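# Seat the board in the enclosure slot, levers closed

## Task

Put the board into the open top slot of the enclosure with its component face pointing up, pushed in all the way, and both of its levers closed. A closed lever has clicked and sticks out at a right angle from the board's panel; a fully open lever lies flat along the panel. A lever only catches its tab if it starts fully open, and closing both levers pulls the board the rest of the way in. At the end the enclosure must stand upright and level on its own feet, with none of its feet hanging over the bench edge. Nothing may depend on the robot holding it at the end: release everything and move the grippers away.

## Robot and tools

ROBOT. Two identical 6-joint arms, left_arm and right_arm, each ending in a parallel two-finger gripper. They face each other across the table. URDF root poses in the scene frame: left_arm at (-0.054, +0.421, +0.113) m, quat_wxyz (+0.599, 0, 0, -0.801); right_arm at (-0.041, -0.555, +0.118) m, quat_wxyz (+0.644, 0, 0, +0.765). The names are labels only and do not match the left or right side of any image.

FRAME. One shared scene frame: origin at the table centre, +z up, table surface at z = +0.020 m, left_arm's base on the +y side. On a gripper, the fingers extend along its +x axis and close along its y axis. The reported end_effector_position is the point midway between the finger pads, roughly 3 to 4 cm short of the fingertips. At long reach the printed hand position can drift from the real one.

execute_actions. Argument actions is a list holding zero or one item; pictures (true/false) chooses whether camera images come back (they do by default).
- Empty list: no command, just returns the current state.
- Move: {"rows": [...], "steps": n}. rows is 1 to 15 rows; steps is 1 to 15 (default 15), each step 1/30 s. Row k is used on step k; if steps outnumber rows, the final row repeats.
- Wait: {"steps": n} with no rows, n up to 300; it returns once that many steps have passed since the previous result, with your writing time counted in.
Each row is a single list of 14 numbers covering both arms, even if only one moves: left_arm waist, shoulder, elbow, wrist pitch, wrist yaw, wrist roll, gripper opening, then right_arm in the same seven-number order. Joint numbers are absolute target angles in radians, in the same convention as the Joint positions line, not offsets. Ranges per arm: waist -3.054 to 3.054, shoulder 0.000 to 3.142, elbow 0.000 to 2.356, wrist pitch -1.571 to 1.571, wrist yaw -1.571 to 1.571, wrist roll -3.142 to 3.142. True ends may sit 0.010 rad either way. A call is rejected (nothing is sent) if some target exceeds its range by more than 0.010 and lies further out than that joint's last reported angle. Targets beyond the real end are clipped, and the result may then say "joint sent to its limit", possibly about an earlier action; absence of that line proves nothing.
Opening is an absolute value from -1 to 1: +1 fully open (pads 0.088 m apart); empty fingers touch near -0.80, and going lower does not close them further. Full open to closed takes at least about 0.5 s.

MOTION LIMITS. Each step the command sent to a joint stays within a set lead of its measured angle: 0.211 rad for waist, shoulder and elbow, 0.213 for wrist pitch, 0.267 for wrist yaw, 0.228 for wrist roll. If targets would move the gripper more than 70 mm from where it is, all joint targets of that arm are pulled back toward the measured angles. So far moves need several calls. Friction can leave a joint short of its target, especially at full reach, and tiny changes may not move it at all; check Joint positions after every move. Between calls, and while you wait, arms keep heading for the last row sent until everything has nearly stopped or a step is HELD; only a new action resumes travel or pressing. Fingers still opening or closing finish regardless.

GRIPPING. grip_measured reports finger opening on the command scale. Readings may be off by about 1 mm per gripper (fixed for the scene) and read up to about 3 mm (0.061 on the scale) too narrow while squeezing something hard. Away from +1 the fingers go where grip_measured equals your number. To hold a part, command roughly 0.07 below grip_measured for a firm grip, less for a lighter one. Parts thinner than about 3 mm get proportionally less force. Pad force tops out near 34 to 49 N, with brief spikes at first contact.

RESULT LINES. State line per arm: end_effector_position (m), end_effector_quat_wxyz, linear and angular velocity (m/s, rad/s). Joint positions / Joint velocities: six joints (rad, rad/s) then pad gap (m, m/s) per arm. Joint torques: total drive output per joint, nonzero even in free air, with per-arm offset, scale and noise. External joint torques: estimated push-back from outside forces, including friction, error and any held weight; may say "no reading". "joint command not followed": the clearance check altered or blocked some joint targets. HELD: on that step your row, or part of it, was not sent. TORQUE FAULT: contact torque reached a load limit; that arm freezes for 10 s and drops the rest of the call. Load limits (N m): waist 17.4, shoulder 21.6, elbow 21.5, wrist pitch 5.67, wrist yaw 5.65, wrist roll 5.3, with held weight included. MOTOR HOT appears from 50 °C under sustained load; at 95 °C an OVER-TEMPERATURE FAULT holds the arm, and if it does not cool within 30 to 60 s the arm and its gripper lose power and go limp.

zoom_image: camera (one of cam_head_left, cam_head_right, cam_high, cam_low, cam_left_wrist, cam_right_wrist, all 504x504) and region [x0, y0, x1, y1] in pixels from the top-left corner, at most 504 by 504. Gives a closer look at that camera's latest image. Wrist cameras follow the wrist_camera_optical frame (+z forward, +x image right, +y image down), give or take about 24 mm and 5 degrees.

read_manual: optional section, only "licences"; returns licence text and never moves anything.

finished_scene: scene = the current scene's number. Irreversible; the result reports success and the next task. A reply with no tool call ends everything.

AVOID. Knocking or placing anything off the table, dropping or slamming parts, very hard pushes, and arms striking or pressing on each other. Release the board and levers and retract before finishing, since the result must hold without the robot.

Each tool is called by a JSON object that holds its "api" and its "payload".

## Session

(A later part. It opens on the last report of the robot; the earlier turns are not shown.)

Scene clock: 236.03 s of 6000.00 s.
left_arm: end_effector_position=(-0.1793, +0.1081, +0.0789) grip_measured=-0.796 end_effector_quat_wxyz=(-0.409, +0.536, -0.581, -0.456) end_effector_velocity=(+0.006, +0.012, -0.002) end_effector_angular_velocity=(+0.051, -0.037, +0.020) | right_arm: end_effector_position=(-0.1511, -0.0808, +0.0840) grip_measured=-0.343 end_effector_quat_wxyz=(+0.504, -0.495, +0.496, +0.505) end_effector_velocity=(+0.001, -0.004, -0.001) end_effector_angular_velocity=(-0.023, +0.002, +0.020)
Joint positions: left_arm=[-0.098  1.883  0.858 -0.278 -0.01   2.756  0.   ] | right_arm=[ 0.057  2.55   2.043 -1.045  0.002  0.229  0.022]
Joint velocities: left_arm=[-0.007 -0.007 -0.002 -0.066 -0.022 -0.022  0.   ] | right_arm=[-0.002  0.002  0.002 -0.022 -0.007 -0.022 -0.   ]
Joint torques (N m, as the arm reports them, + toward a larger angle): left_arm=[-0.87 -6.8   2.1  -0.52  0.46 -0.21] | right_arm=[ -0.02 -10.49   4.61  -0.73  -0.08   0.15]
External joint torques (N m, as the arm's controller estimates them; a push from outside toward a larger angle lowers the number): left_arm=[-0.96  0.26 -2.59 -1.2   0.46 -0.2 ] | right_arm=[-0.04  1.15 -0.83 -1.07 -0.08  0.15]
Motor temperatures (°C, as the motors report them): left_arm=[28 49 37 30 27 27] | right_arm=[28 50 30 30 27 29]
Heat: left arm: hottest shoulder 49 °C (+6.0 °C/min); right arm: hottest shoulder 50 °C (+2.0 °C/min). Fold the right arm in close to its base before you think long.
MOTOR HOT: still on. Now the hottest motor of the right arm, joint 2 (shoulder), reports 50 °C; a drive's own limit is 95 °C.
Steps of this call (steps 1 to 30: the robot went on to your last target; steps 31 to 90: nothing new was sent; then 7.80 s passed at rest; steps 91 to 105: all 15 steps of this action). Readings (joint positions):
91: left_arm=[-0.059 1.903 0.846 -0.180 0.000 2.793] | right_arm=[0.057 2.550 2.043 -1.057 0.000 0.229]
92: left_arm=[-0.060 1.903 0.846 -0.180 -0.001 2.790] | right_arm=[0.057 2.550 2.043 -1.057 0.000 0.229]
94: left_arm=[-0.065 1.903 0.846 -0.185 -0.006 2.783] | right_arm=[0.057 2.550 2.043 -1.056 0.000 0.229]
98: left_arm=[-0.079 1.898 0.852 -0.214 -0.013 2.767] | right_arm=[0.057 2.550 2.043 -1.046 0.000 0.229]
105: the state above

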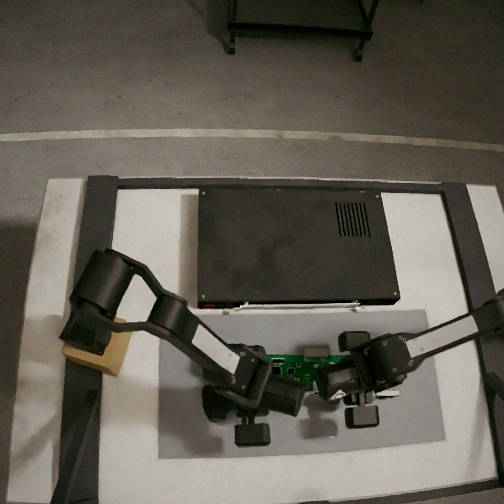

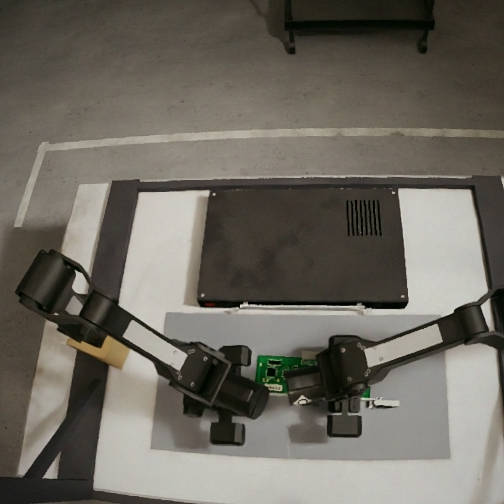

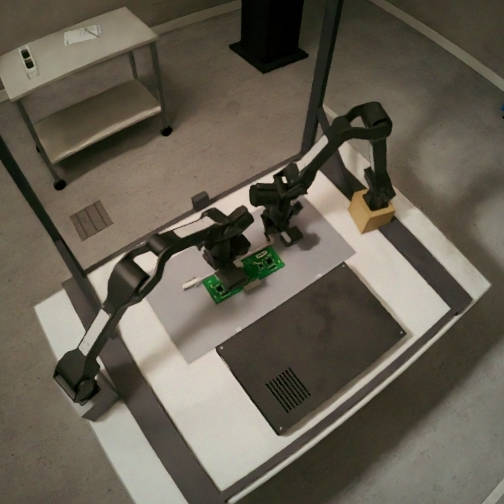

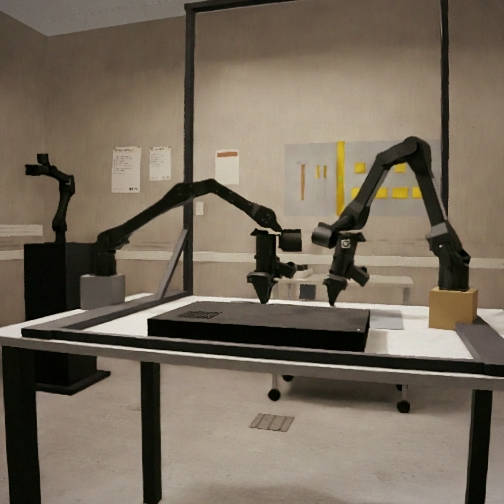

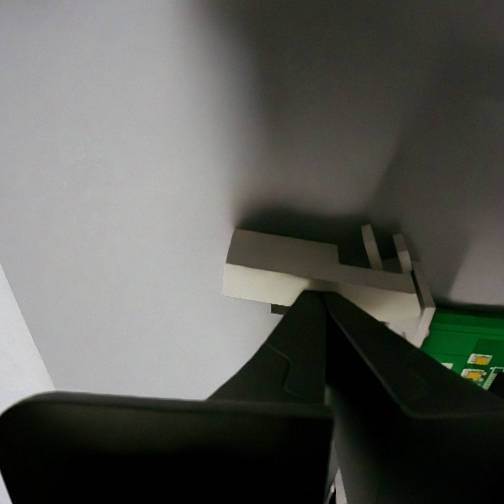

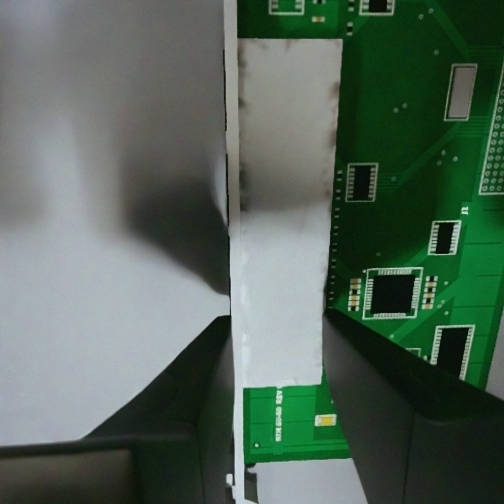

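{"api": "execute_actions", "payload": {"actions": [{"rows":[[-0.1,1.885,0.85,-0.26,0,2.76,-0.8,0.057,2.56,2.035,-1.06,0,0.234,-0.46],[-0.098,1.885,0.85,-0.23,0,2.76,-0.8,0.057,2.56,2.035,-1.06,0,0.234,-0.46],[-0.096,1.89,0.85,-0.2,0,2.76,-0.8,0.057,2.56,2.035,-1.06,0,0.234,-0.46],[-0.094,1.9,0.845,-0.17,0,2.76,-0.8,0.057,2.56,2.035,-1.06,0,0.234,-0.46],[-0.092,1.91,0.84,-0.14,0,2.76,-0.8,0.057,2.56,2.035,-1.06,0,0.234,-0.46],[-0.09,1.92,0.835,-0.11,0,2.76,-0.8,0.057,2.56,2.035,-1.06,0,0.234,-0.46],[-0.088,1.93,0.83,-0.09,0,2.77,-0.8,0.057,2.56,2.035,-1.06,0,0.234,-0.46],[-0.086,1.94,0.825,-0.07,0,2.77,-0.8,0.057,2.56,2.035,-1.06,0,0.234,-0.46],[-0.084,1.95,0.82,-0.055,0,2.77,-0.8,0.057,2.56,2.035,-1.06,0,0.234,-0.46],[-0.082,1.96,0.815,-0.045,0,2.77,-0.8,0.057,2.56,2.035,-1.06,0,0.234,-0.46],[-0.08,1.968,0.812,-0.04,0,2.77,-0.8,0.057,2.56,2.035,-1.06,0,0.234,-0.46]]}], "pictures": false}}

{"api": "execute_actions", "payload": {"actions": [{"steps":10}]}}

Scene clock: 253.37 s of 6000.00 s.
left_arm: end_effector_position=(-0.1848, +0.0837, +0.0652) grip_measured=-0.796 end_effector_quat_wxyz=(-0.361, +0.549, -0.616, -0.435) end_effector_velocity=(-0.001, -0.008, -0.002) end_effector_angular_velocity=(-0.037, +0.019, -0.002) | right_arm: end_effector_position=(-0.1506, -0.0839, +0.0837) grip_measured=-0.343 end_effector_quat_wxyz=(+0.501, -0.499, +0.499, +0.501) end_effector_velocity=(+0.000, -0.001, +0.002) end_effector_angular_velocity=(-0.004, +0.007, +0.005)
Joint positions: left_arm=[-0.083  1.95   0.826 -0.049 -0.002  2.764  0.   ] | right_arm=[ 0.057  2.55   2.043 -1.059  0.001  0.229  0.022]
Joint velocities: left_arm=[ 0.007  0.017 -0.007  0.066  0.007  0.007  0.   ] | right_arm=[-0.002 -0.002  0.002 -0.007 -0.007 -0.007 -0.   ]
Joint torques (N m, as the arm reports them, + toward a larger angle): left_arm=[ 0.17 -6.5   2.43  0.77  0.15  0.19] | right_arm=[ -0.12 -10.55   4.56   0.2   -0.02   0.14]
External joint torques (N m, as the arm's controller estimates them; a push from outside toward a larger angle lowers the number): left_arm=[ 0.33  1.28 -2.35 -0.28  0.1   0.2 ] | right_arm=[-0.12  1.26 -0.98 -0.16 -0.02  0.14]
Motor temperatures (°C, as the motors report them): left_arm=[28 47 36 30 27 27] | right_arm=[28 51 30 31 27 29]
Heat: left arm: hottest shoulder 47 °C (+0.0 °C/min); right arm: hottest shoulder 51 °C (+2.0 °C/min). Fold the right arm in close to its base before you think long.
MOTOR HOT: still on. Now the hottest motor of the right arm, joint 2 (shoulder), reports 51 °C; a drive's own limit is 95 °C.
Steps of this call (steps 1 to 15: the robot went on to your last target; steps 16 to 90: nothing new was sent; then 13.83 s passed at rest; steps 91 to 105: all 15 steps of this action). Readings (joint positions):
91: left_arm=[-0.099 1.881 0.858 -0.280 -0.010 2.755] | right_arm=[0.057 2.550 2.043 -1.045 0.002 0.229]
92: left_arm=[-0.099 1.880 0.858 -0.272 -0.010 2.755] | right_arm=[0.057 2.550 2.043 -1.046 0.002 0.229]
94: left_arm=[-0.098 1.881 0.856 -0.234 -0.006 2.755] | right_arm=[0.057 2.550 2.043 -1.052 0.003 0.229]
98: left_arm=[-0.095 1.901 0.850 -0.127 -0.002 2.759] | right_arm=[0.057 2.550 2.043 -1.058 0.001 0.229]
105: the state above

Scene clock: 253.70 s of 6000.00 s.
left_arm: end_effector_position=(-0.1846, +0.0834, +0.0644) grip_measured=-0.796 end_effector_quat_wxyz=(-0.360, +0.549, -0.617, -0.435) end_effector_velocity=(+0.000, -0.000, -0.001) end_effector_angular_velocity=(-0.004, -0.003, +0.007) | right_arm: end_effector_position=(-0.1506, -0.0839, +0.0837) grip_measured=-0.343 end_effector_quat_wxyz=(+0.501, -0.499, +0.499, +0.501) end_effector_velocity=(-0.003, +0.001, +0.001) end_effector_angular_velocity=(+0.005, +0.009, +0.010)
Joint positions: left_arm=[-0.083  1.953  0.823 -0.041 -0.002  2.765  0.   ] | right_arm=[ 0.057  2.55   2.043 -1.059  0.001  0.229  0.022]
Joint velocities: left_arm=[-0.002  0.002 -0.002  0.007 -0.007 -0.007  0.   ] | right_arm=[ 0.002 -0.002 -0.002  0.007 -0.007 -0.007 -0.   ]
Joint torques (N m, as the arm reports them, + toward a larger angle): left_arm=[ 0.26 -6.52  2.6   0.82  0.15  0.19] | right_arm=[ -0.08 -10.57   4.55   0.21  -0.02   0.15]
External joint torques (N m, as the arm's controller estimates them; a push from outside toward a larger angle lowers the number): left_arm=[ 0.34  0.85 -1.89 -0.11  0.11  0.2 ] | right_arm=[-0.17  1.21 -0.99 -0.14 -0.02  0.15]
Motor temperatures (°C, as the motors report them): left_arm=[28 47 36 30 27 27] | right_arm=[28 51 30 31 27 29]
Heat: left arm: hottest shoulder 47 °C (+0.0 °C/min); right arm: hottest shoulder 51 °C (+2.0 °C/min). Fold the right arm in close to its base before you think long.
MOTOR HOT: still on. Now the hottest motor of the right arm, joint 2 (shoulder), reports 51 °C; a drive's own limit is 95 °C.
Steps of this call (steps 1 to 10: the robot went on to your last target). Readings (joint positions):
1: left_arm=[-0.083 1.951 0.825 -0.047 -0.002 2.764] | right_arm=[0.057 2.550 2.043 -1.059 0.001 0.229]
2: left_arm=[-0.083 1.951 0.824 -0.045 -0.002 2.764] | right_arm=[0.057 2.550 2.043 -1.059 0.001 0.229]
4: left_arm=[-0.083 1.952 0.824 -0.043 -0.002 2.765] | right_arm=[0.057 2.550 2.043 -1.059 0.001 0.229]
8: left_arm=[-0.083 1.953 0.823 -0.041 -0.002 2.765] | right_arm=[0.057 2.550 2.043 -1.059 0.001 0.229]
10: the state above

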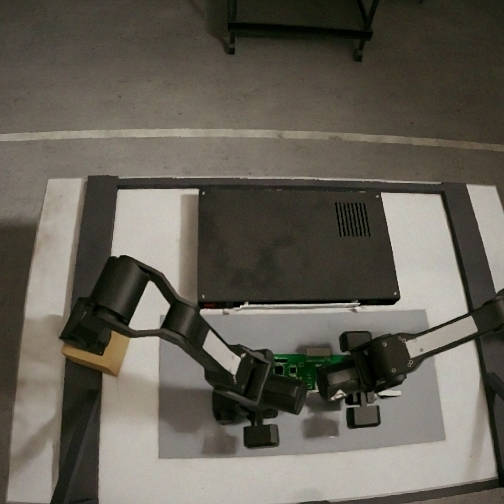

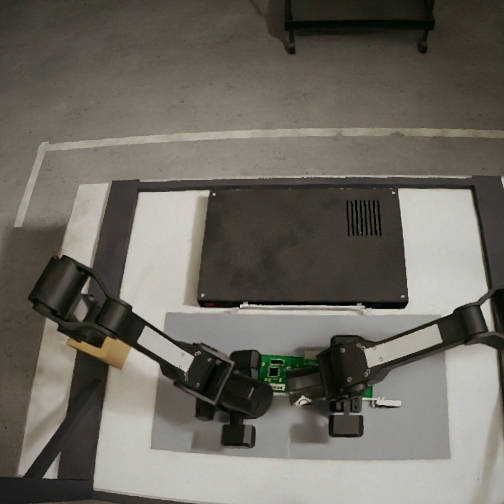

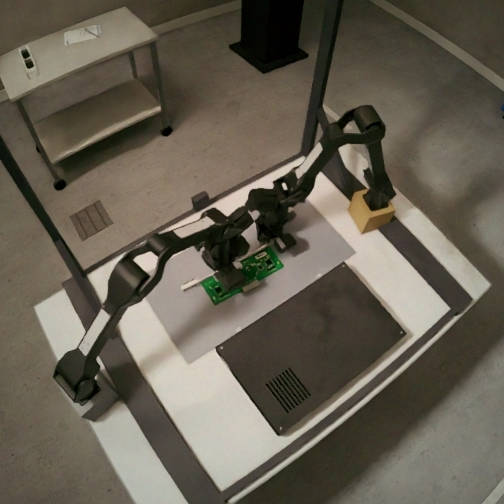

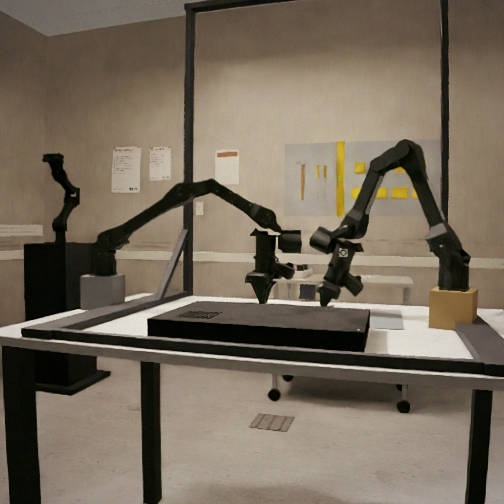

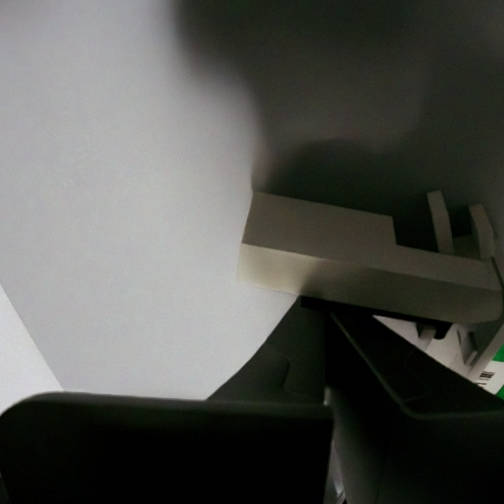

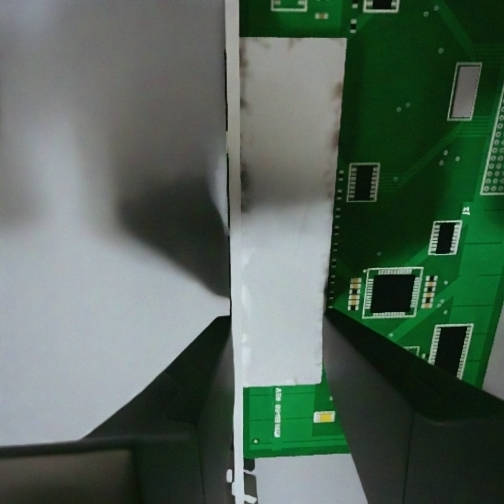

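{"api": "execute_actions", "payload": {"actions": [{"rows":[[-0.082,1.964,0.815,-0.05,0,2.77,-0.8,0.057,2.56,2.035,-1.06,0,0.234,-0.46],[-0.083,1.962,0.815,-0.06,0,2.77,-0.8,0.057,2.56,2.035,-1.06,0,0.234,-0.46],[-0.085,1.96,0.815,-0.07,0,2.77,-0.8,0.057,2.56,2.035,-1.06,0,0.234,-0.46],[-0.087,1.958,0.815,-0.08,0,2.77,-0.8,0.057,2.56,2.035,-1.06,0,0.234,-0.46],[-0.089,1.956,0.815,-0.09,0,2.77,-0.8,0.057,2.56,2.035,-1.06,0,0.234,-0.46],[-0.091,1.954,0.815,-0.1,0,2.77,-0.8,0.057,2.56,2.035,-1.06,0,0.234,-0.46],[-0.093,1.952,0.815,-0.11,0,2.77,-0.8,0.057,2.56,2.035,-1.06,0,0.234,-0.46],[-0.095,1.95,0.815,-0.12,0,2.77,-0.8,0.057,2.56,2.035,-1.06,0,0.234,-0.46],[-0.096,1.948,0.815,-0.13,0,2.77,-0.8,0.057,2.56,2.035,-1.06,0,0.234,-0.46]]}]}}

Scene clock: 264.07 s of 6000.00 s.
left_arm: end_effector_position=(-0.1825, +0.0913, +0.0648) grip_measured=-0.796 end_effector_quat_wxyz=(-0.378, +0.544, -0.605, -0.442) end_effector_velocity=(-0.001, +0.001, +0.003) end_effector_angular_velocity=(+0.005, -0.007, +0.002) | right_arm: end_effector_position=(-0.1507, -0.0820, +0.0838) grip_measured=-0.343 end_effector_quat_wxyz=(+0.503, -0.495, +0.498, +0.503) end_effector_velocity=(+0.001, -0.002, +0.001) end_effector_angular_velocity=(-0.009, +0.005, +0.005)
Joint positions: left_arm=[-0.086  1.943  0.832 -0.106 -0.005  2.766  0.   ] | right_arm=[ 0.056  2.55   2.043 -1.05   0.001  0.23   0.022]
Joint velocities: left_arm=[-0.007 -0.007  0.007 -0.022 -0.007 -0.007  0.   ] | right_arm=[-0.002 -0.002 -0.002 -0.007 -0.007 -0.007 -0.   ]
Joint torques (N m, as the arm reports them, + toward a larger angle): left_arm=[-0.91 -7.46  1.98 -1.09  0.26  0.16] | right_arm=[  0.02 -10.54   4.63  -0.42  -0.01   0.11]
External joint torques (N m, as the arm's controller estimates them; a push from outside toward a larger angle lowers the number): left_arm=[-0.88 -0.15 -2.54 -1.95  0.23  0.17] | right_arm=[ 0.    1.2  -0.87 -0.77 -0.02  0.11]
Motor temperatures (°C, as the motors report them): left_arm=[28 47 36 30 27 27] | right_arm=[28 51 30 31 27 29]
Heat: left arm: hottest shoulder 47 °C (-2.0 °C/min); right arm: hottest shoulder 51 °C (+2.0 °C/min). Fold the right arm in close to its base before you think long.
MOTOR HOT: still on. Now the hottest motor of the right arm, joint 2 (shoulder), reports 51 °C; a drive's own limit is 95 °C.
Steps of this call (steps 1 to 15: the robot went on to your last target; steps 16 to 90: nothing new was sent; then 6.87 s passed at rest; steps 91 to 105: all 15 steps of this action). Readings (joint positions):
91: left_arm=[-0.083 1.953 0.823 -0.041 -0.002 2.765] | right_arm=[0.057 2.550 2.043 -1.059 0.001 0.229]
92: left_arm=[-0.083 1.953 0.823 -0.043 -0.002 2.765] | right_arm=[0.057 2.550 2.043 -1.059 0.001 0.229]
94: left_arm=[-0.083 1.953 0.823 -0.051 -0.002 2.765] | right_arm=[0.057 2.550 2.043 -1.059 0.001 0.229]
98: left_arm=[-0.083 1.952 0.827 -0.078 -0.003 2.766] | right_arm=[0.057 2.550 2.043 -1.051 0.001 0.230]
105: the state above

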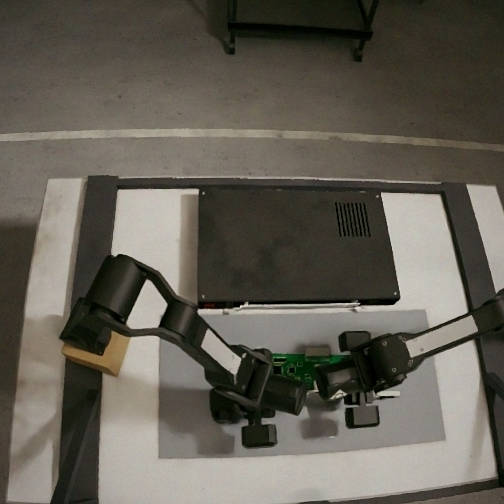

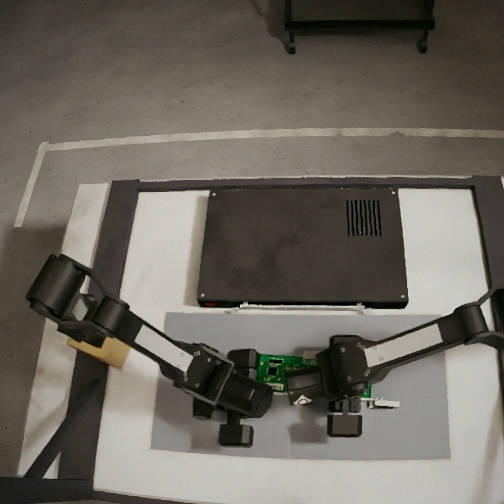

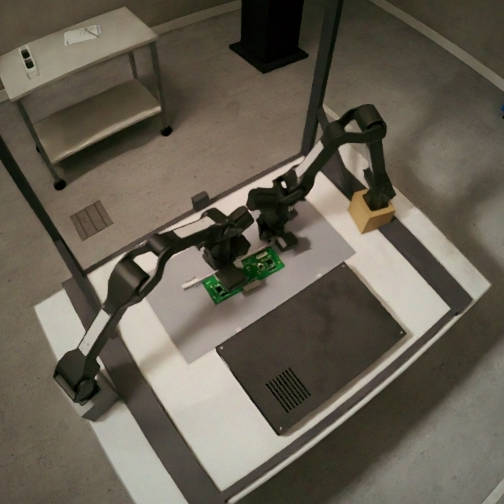

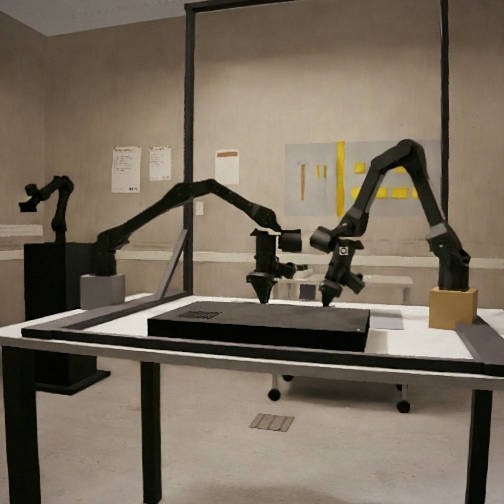

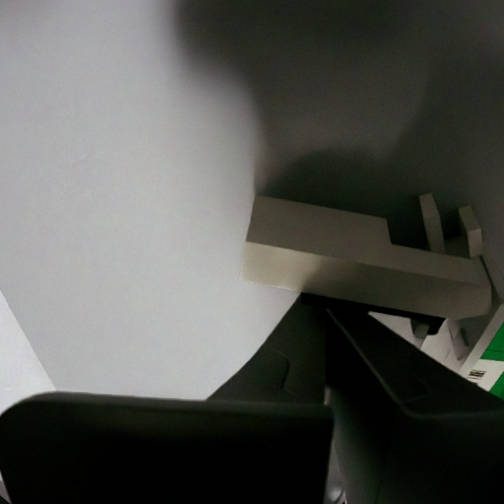

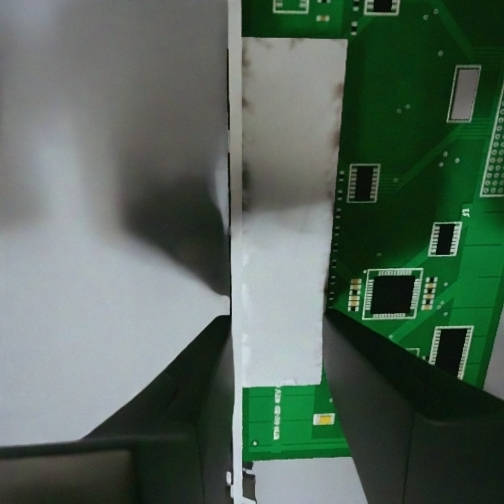

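{"api": "execute_actions", "payload": {"actions": [{"rows":[[-0.09,1.955,0.82,-0.09,0,2.77,-0.8,0.057,2.56,2.035,-1.06,0,0.234,-0.46],[-0.09,1.96,0.82,-0.06,0,2.77,-0.8,0.057,2.56,2.035,-1.06,0,0.234,-0.46],[-0.095,1.964,0.815,-0.045,0,2.76,-0.8,0.057,2.56,2.035,-1.06,0,0.234,-0.46],[-0.1,1.966,0.812,-0.04,0,2.75,-0.8,0.057,2.56,2.035,-1.06,0,0.234,-0.46],[-0.107,1.966,0.812,-0.04,0,2.75,-0.8,0.057,2.56,2.035,-1.06,0,0.234,-0.46],[-0.114,1.966,0.812,-0.04,0,2.74,-0.8,0.057,2.56,2.035,-1.06,0,0.234,-0.46],[-0.12,1.966,0.812,-0.04,0,2.73,-0.8,0.057,2.56,2.035,-1.06,0,0.234,-0.46],[-0.125,1.966,0.812,-0.04,0,2.73,-0.8,0.057,2.56,2.035,-1.06,0,0.234,-0.46]]}]}}

{"api": "zoom_image", "payload": {"camera": "cam_left_wrist", "region": [250,180,504,400]}}

Scene clock: 276.27 s of 6000.00 s.
left_arm: end_effector_position=(-0.1977, +0.0874, +0.0659) grip_measured=-0.796 end_effector_quat_wxyz=(-0.359, +0.543, -0.622, -0.436) end_effector_velocity=(+0.003, -0.000, -0.000) end_effector_angular_velocity=(-0.012, -0.022, +0.027) | right_arm: end_effector_position=(-0.1504, -0.0832, +0.0837) grip_measured=-0.343 end_effector_quat_wxyz=(+0.502, -0.497, +0.499, +0.502) end_effector_velocity=(-0.002, -0.003, -0.002) end_effector_angular_velocity=(-0.014, +0.004, +0.010)
Joint positions: left_arm=[-0.121  1.95   0.825 -0.041 -0.004  2.736  0.   ] | right_arm=[ 0.056  2.55   2.043 -1.056  0.001  0.23   0.022]
Joint velocities: left_arm=[-0.007 -0.002 -0.007  0.007 -0.037 -0.022  0.   ] | right_arm=[ 0.002  0.002 -0.002 -0.007 -0.007 -0.007 -0.   ]
Joint torques (N m, as the arm reports them, + toward a larger angle): left_arm=[-0.41 -6.36  2.49  0.74  0.2  -0.21] | right_arm=[  0.02 -10.6    4.62   0.01  -0.01   0.1 ]
External joint torques (N m, as the arm's controller estimates them; a push from outside toward a larger angle lowers the number): left_arm=[-0.38  1.02 -2.01 -0.19  0.18 -0.2 ] | right_arm=[-0.08  1.01 -0.81 -0.32 -0.01  0.1 ]
Motor temperatures (°C, as the motors report them): left_arm=[28 47 36 30 27 27] | right_arm=[28 51 30 31 27 29]
Heat: left arm: hottest shoulder 47 °C (-2.0 °C/min); right arm: hottest shoulder 51 °C (+1.0 °C/min). Fold the right arm in close to its base before you think long.
MOTOR HOT: still on. Now the hottest motor of the right arm, joint 2 (shoulder), reports 51 °C; a drive's own limit is 95 °C.
Steps of this call (steps 1 to 15: the robot went on to your last target; steps 16 to 90: nothing new was sent; then 8.70 s passed at rest; steps 91 to 105: all 15 steps of this action). Readings (joint positions):
91: left_arm=[-0.087 1.942 0.833 -0.106 -0.005 2.766] | right_arm=[0.056 2.550 2.043 -1.050 0.001 0.230]
92: left_arm=[-0.087 1.942 0.833 -0.097 -0.005 2.766] | right_arm=[0.056 2.550 2.043 -1.050 0.001 0.230]
94: left_arm=[-0.089 1.944 0.830 -0.072 -0.005 2.766] | right_arm=[0.056 2.550 2.043 -1.054 0.001 0.230]
98: left_arm=[-0.106 1.949 0.825 -0.048 -0.005 2.747] | right_arm=[0.056 2.550 2.043 -1.056 0.001 0.230]
105: the state above

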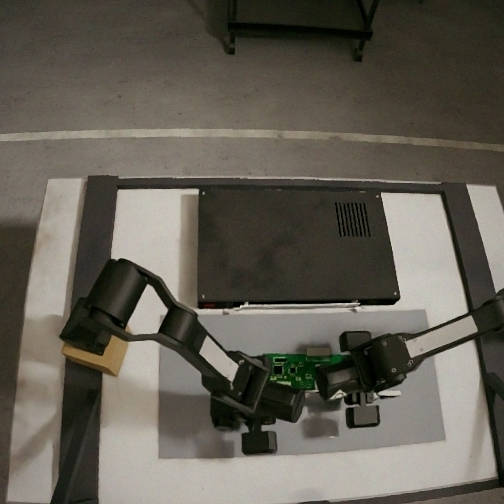

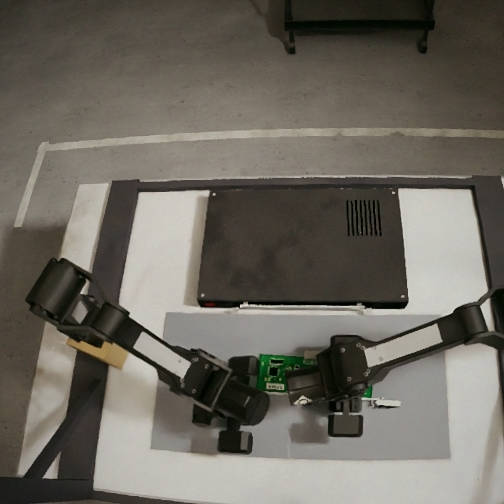

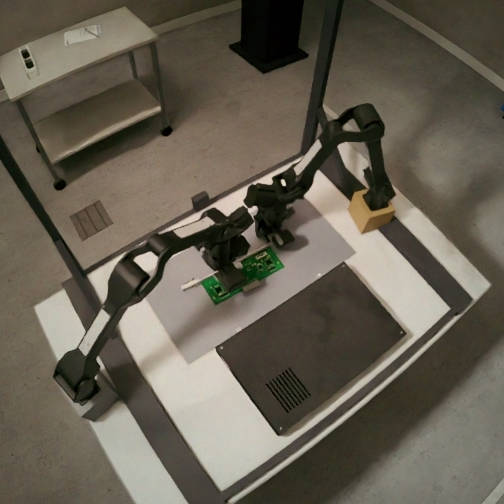

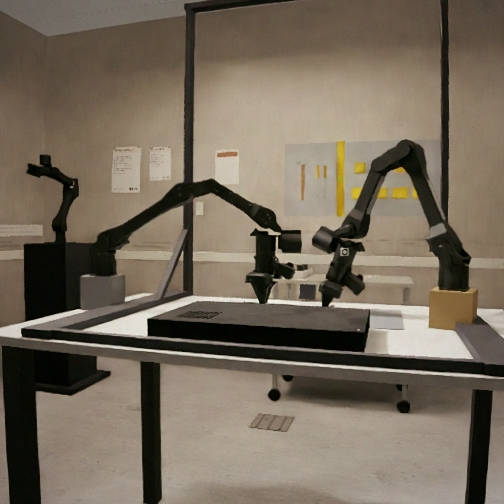

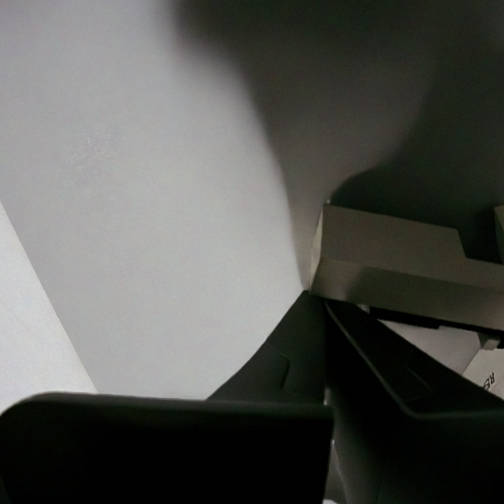

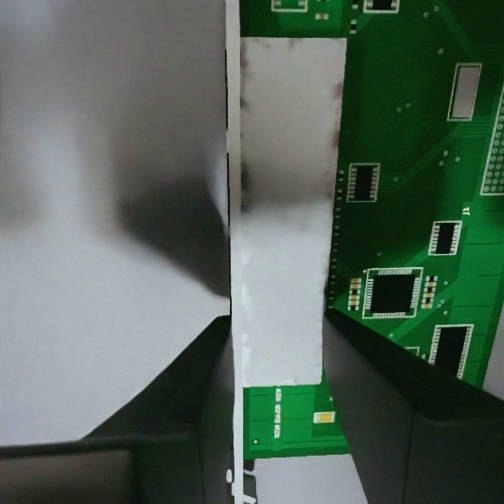

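Region (250, 180, 504, 400) of cam_left_wrist's 504x504 image, scaled by 1.984, with more detail than that image has; it fills the top 437 rows of this view, and the rest is white.

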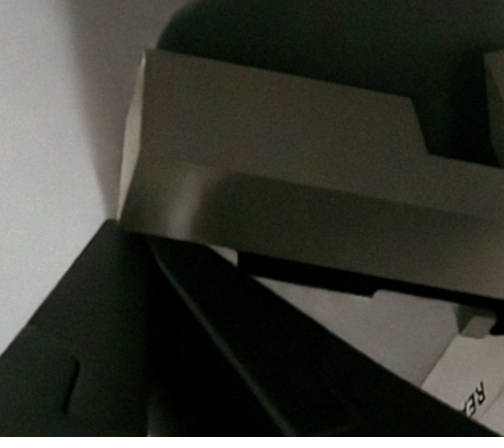

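{"api": "execute_actions", "payload": {"actions": []}}

{"api": "zoom_image", "payload": {"camera": "cam_left_wrist", "region": [100,150,404,454]}}

Scene clock: 301.90 s of 6000.00 s.
left_arm: end_effector_position=(-0.1977, +0.0874, +0.0658) grip_measured=-0.796 end_effector_quat_wxyz=(-0.358, +0.543, -0.622, -0.436) end_effector_velocity=(-0.000, -0.001, +0.001) end_effector_angular_velocity=(-0.006, +0.005, +0.021) | right_arm: end_effector_position=(-0.1504, -0.0832, +0.0837) grip_measured=-0.343 end_effector_quat_wxyz=(+0.502, -0.497, +0.499, +0.502) end_effector_velocity=(+0.000, -0.001, +0.002) end_effector_angular_velocity=(-0.004, +0.007, +0.005)
Joint positions: left_arm=[-0.121  1.95   0.824 -0.04  -0.004  2.735  0.   ] | right_arm=[ 0.056  2.55   2.043 -1.056  0.001  0.23   0.022]
Joint velocities: left_arm=[-0.002 -0.002 -0.002  0.007 -0.007 -0.022  0.   ] | right_arm=[-0.002 -0.002  0.002 -0.007 -0.007 -0.007 -0.   ]
Joint torques (N m, as the arm reports them, + toward a larger angle): left_arm=[-0.45 -6.37  2.49  0.75  0.2  -0.22] | right_arm=[  0.02 -10.56   4.62   0.01  -0.01   0.1 ]
External joint torques (N m, as the arm's controller estimates them; a push from outside toward a larger angle lowers the number): left_arm=[-0.45  1.04 -2.05 -0.2   0.17 -0.2 ] | right_arm=[ 0.04  1.25 -0.93 -0.34 -0.02  0.1 ]
Motor temperatures (°C, as the motors report them): left_arm=[28 46 35 30 27 27] | right_arm=[28 52 30 30 27 29]
Heat: left arm: hottest shoulder 46 °C (-2.0 °C/min); right arm: hottest shoulder 52 °C (+2.0 °C/min). Fold the right arm in close to its base before you think long.
MOTOR HOT: still on. Now the hottest motor of the right arm, joint 2 (shoulder), reports 52 °C; a drive's own limit is 95 °C.
Steps of this call (steps 1 to 15: the robot went on to your last target; steps 16 to 90: nothing new was sent; then 22.63 s passed at rest). Readings (joint positions):
1: left_arm=[-0.121 1.950 0.825 -0.040 -0.004 2.736] | right_arm=[0.056 2.550 2.043 -1.056 0.001 0.230]
2: left_arm=[-0.121 1.950 0.825 -0.040 -0.004 2.735] | right_arm=[0.056 2.550 2.043 -1.056 0.001 0.230]
4: left_arm=[-0.121 1.950 0.824 -0.040 -0.004 2.735] | right_arm=[0.056 2.550 2.043 -1.056 0.001 0.230]
8: left_arm=[-0.121 1.950 0.824 -0.040 -0.004 2.735] | right_arm=[0.056 2.550 2.043 -1.056 0.001 0.230]
90: the state above
All arms were judged still, so your last target was given up. Only a new action makes them travel on or press farther. Fingers that are still opening or closing keep moving.

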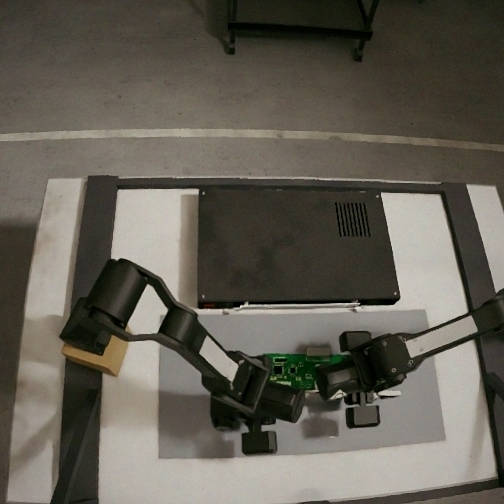

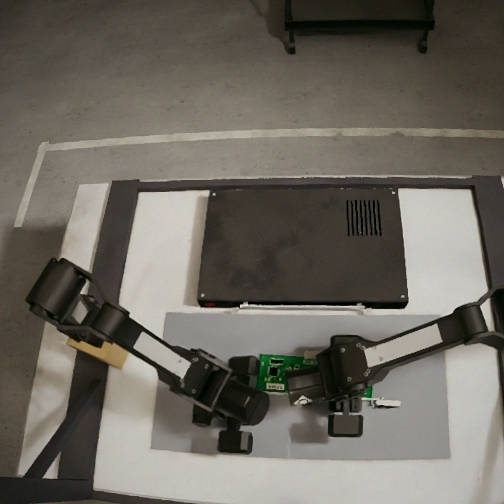

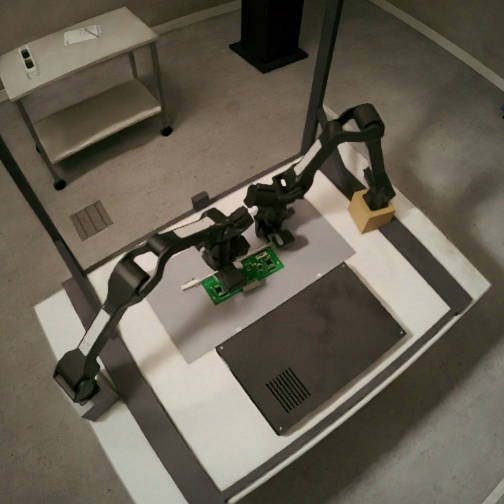

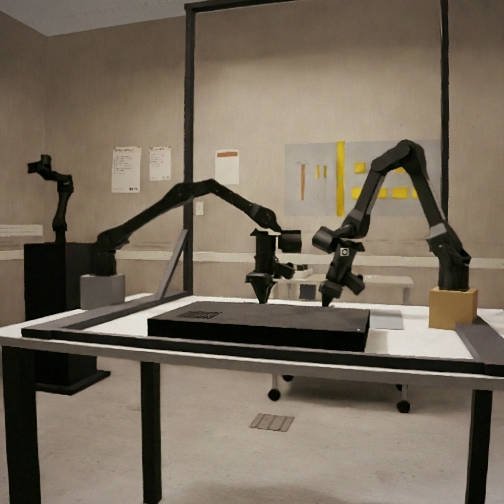

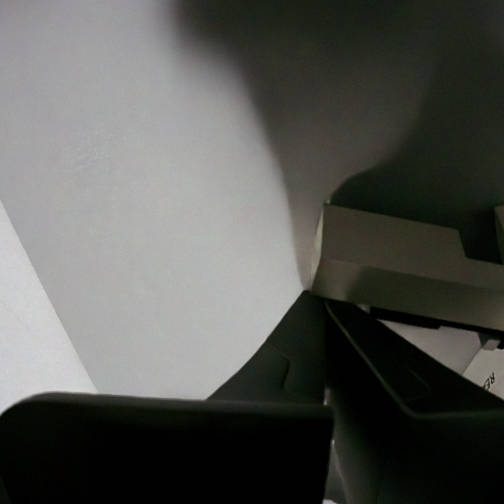

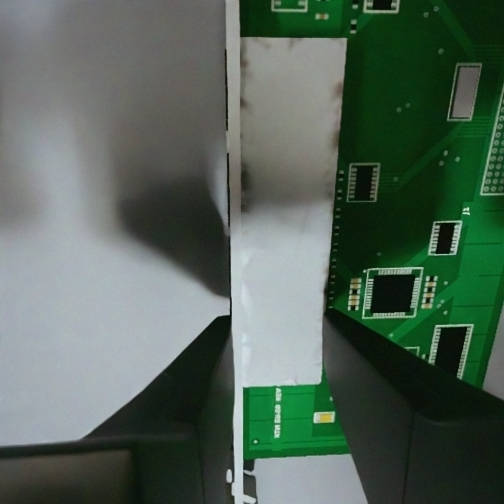

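Region (100, 150, 404, 454) of cam_left_wrist's 504x504 image, scaled by 1.658, with more detail than that image has.

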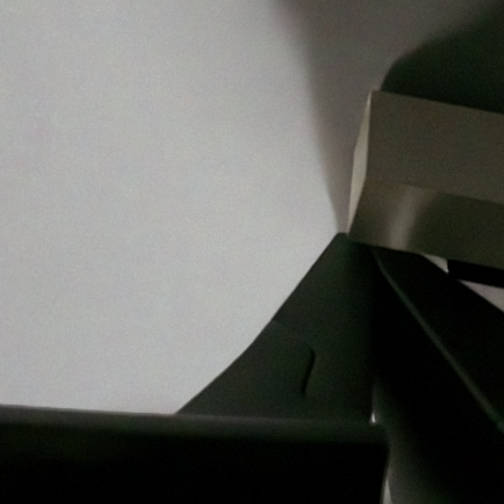

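{"api": "execute_actions", "payload": {"actions": [{"rows":[[-0.115,1.966,0.812,-0.08,0,2.73,-0.8,0.057,2.56,2.035,-1.06,0,0.234,-0.46],[-0.115,1.966,0.812,-0.10,0,2.73,-0.8,0.057,2.56,2.035,-1.06,0,0.234,-0.46],[-0.115,1.966,0.812,-0.12,0,2.73,-0.8,0.057,2.56,2.035,-1.06,0,0.234,-0.46],[-0.115,1.966,0.812,-0.14,0,2.73,-0.8,0.057,2.56,2.035,-1.06,0,0.234,-0.46],[-0.115,1.966,0.812,-0.16,0,2.73,-0.8,0.057,2.56,2.035,-1.06,0,0.234,-0.46],[-0.115,1.966,0.812,-0.18,0,2.73,-0.8,0.057,2.56,2.035,-1.06,0,0.234,-0.46]]}]}}

Scene clock: 312.20 s of 6000.00 s.
left_arm: end_effector_position=(-0.1902, +0.1003, +0.0623) grip_measured=-0.796 end_effector_quat_wxyz=(-0.389, +0.537, -0.595, -0.453) end_effector_velocity=(+0.000, +0.000, +0.001) end_effector_angular_velocity=(+0.000, -0.005, +0.007) | right_arm: end_effector_position=(-0.1487, -0.0806, +0.0838) grip_measured=-0.343 end_effector_quat_wxyz=(+0.507, -0.492, +0.498, +0.502) end_effector_velocity=(-0.000, +0.001, +0.001) end_effector_angular_velocity=(+0.002, +0.023, -0.014)
Joint positions: left_arm=[-0.115  1.948  0.842 -0.148 -0.003  2.735  0.   ] | right_arm=[ 0.052  2.55   2.043 -1.046  0.003  0.236  0.022]
Joint velocities: left_arm=[-0.002 -0.002  0.002 -0.007 -0.007 -0.007  0.   ] | right_arm=[-0.007 -0.002 -0.002  0.007 -0.022  0.007  0.   ]
Joint torques (N m, as the arm reports them, + toward a larger angle): left_arm=[-0.03 -6.21  0.57 -1.94  0.15 -0.19] | right_arm=[  0.36 -10.59   4.71  -0.72  -0.11  -0.05]
External joint torques (N m, as the arm's controller estimates them; a push from outside toward a larger angle lowers the number): left_arm=[-0.04  1.14 -3.91 -2.72  0.11 -0.18] | right_arm=[ 0.27  1.16 -0.8  -1.07 -0.11 -0.05]
Motor temperatures (°C, as the motors report them): left_arm=[28 45 35 31 27 27] | right_arm=[28 52 30 30 27 29]
Heat: left arm: hottest shoulder 45 °C (-2.0 °C/min); right arm: hottest shoulder 52 °C (+1.0 °C/min). Fold the right arm in close to its base before you think long.
MOTOR HOT: still on. Now the hottest motor of the right arm, joint 2 (shoulder), reports 52 °C; a drive's own limit is 95 °C.
Steps of this call (steps 1 to 90: nothing new was sent; then 6.80 s passed at rest; steps 91 to 105: all 15 steps of this action). Readings (joint positions):
91: left_arm=[-0.121 1.950 0.824 -0.044 -0.004 2.735] | right_arm=[0.056 2.550 2.043 -1.056 0.001 0.230]
92: left_arm=[-0.120 1.950 0.824 -0.053 -0.004 2.735] | right_arm=[0.056 2.550 2.043 -1.056 0.001 0.230]
94: left_arm=[-0.119 1.950 0.827 -0.077 -0.004 2.735] | right_arm=[0.056 2.550 2.043 -1.053 0.001 0.231]
98: left_arm=[-0.117 1.949 0.840 -0.134 -0.001 2.735] | right_arm=[0.055 2.550 2.043 -1.049 0.002 0.235]
105: the state above

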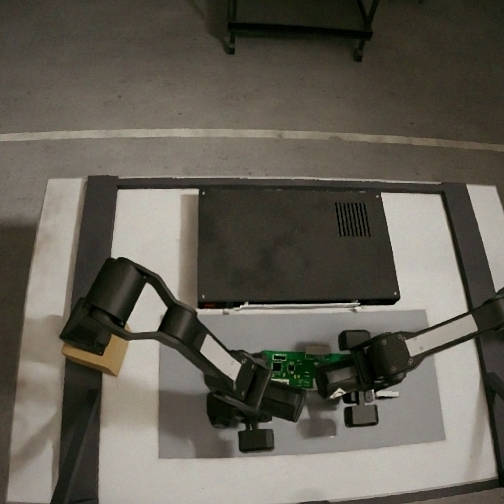

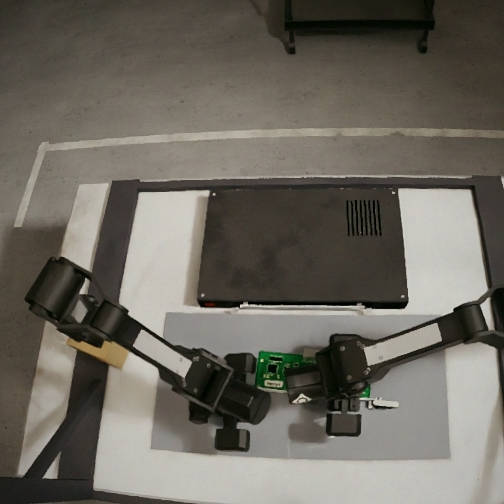

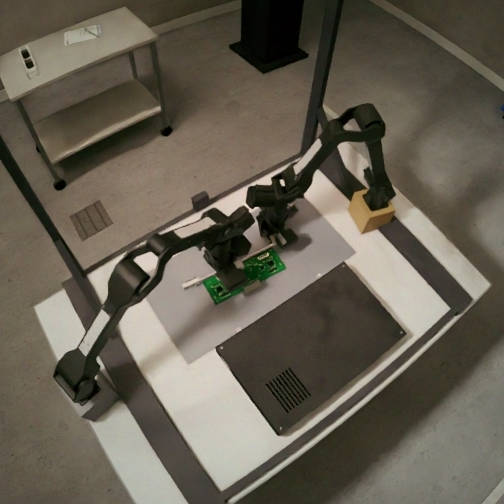

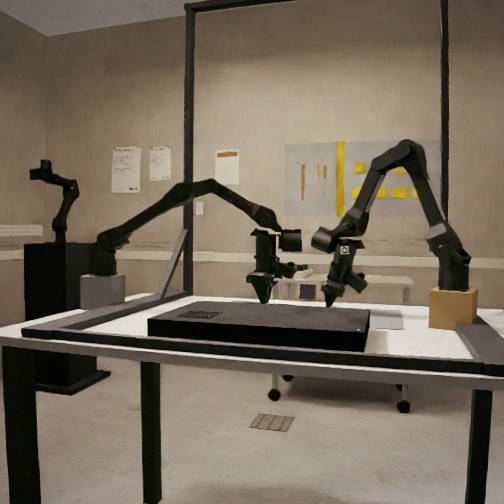

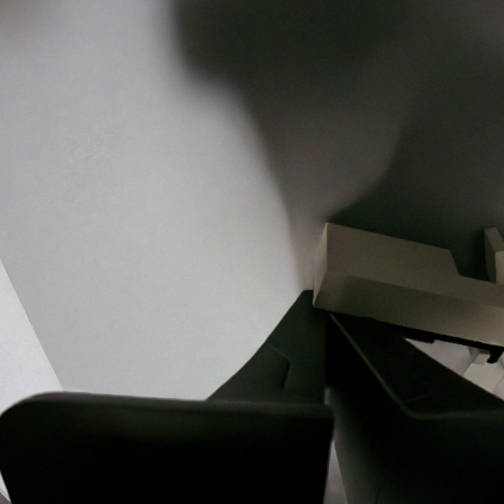

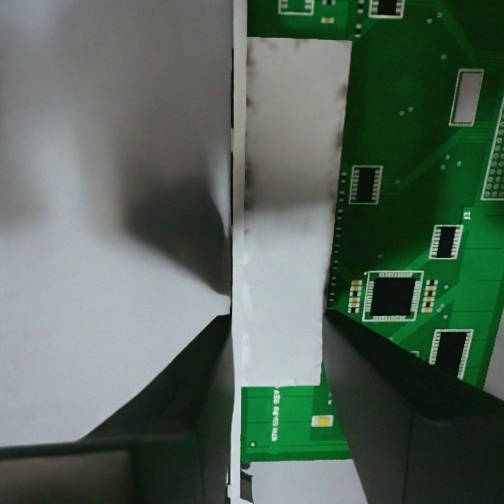

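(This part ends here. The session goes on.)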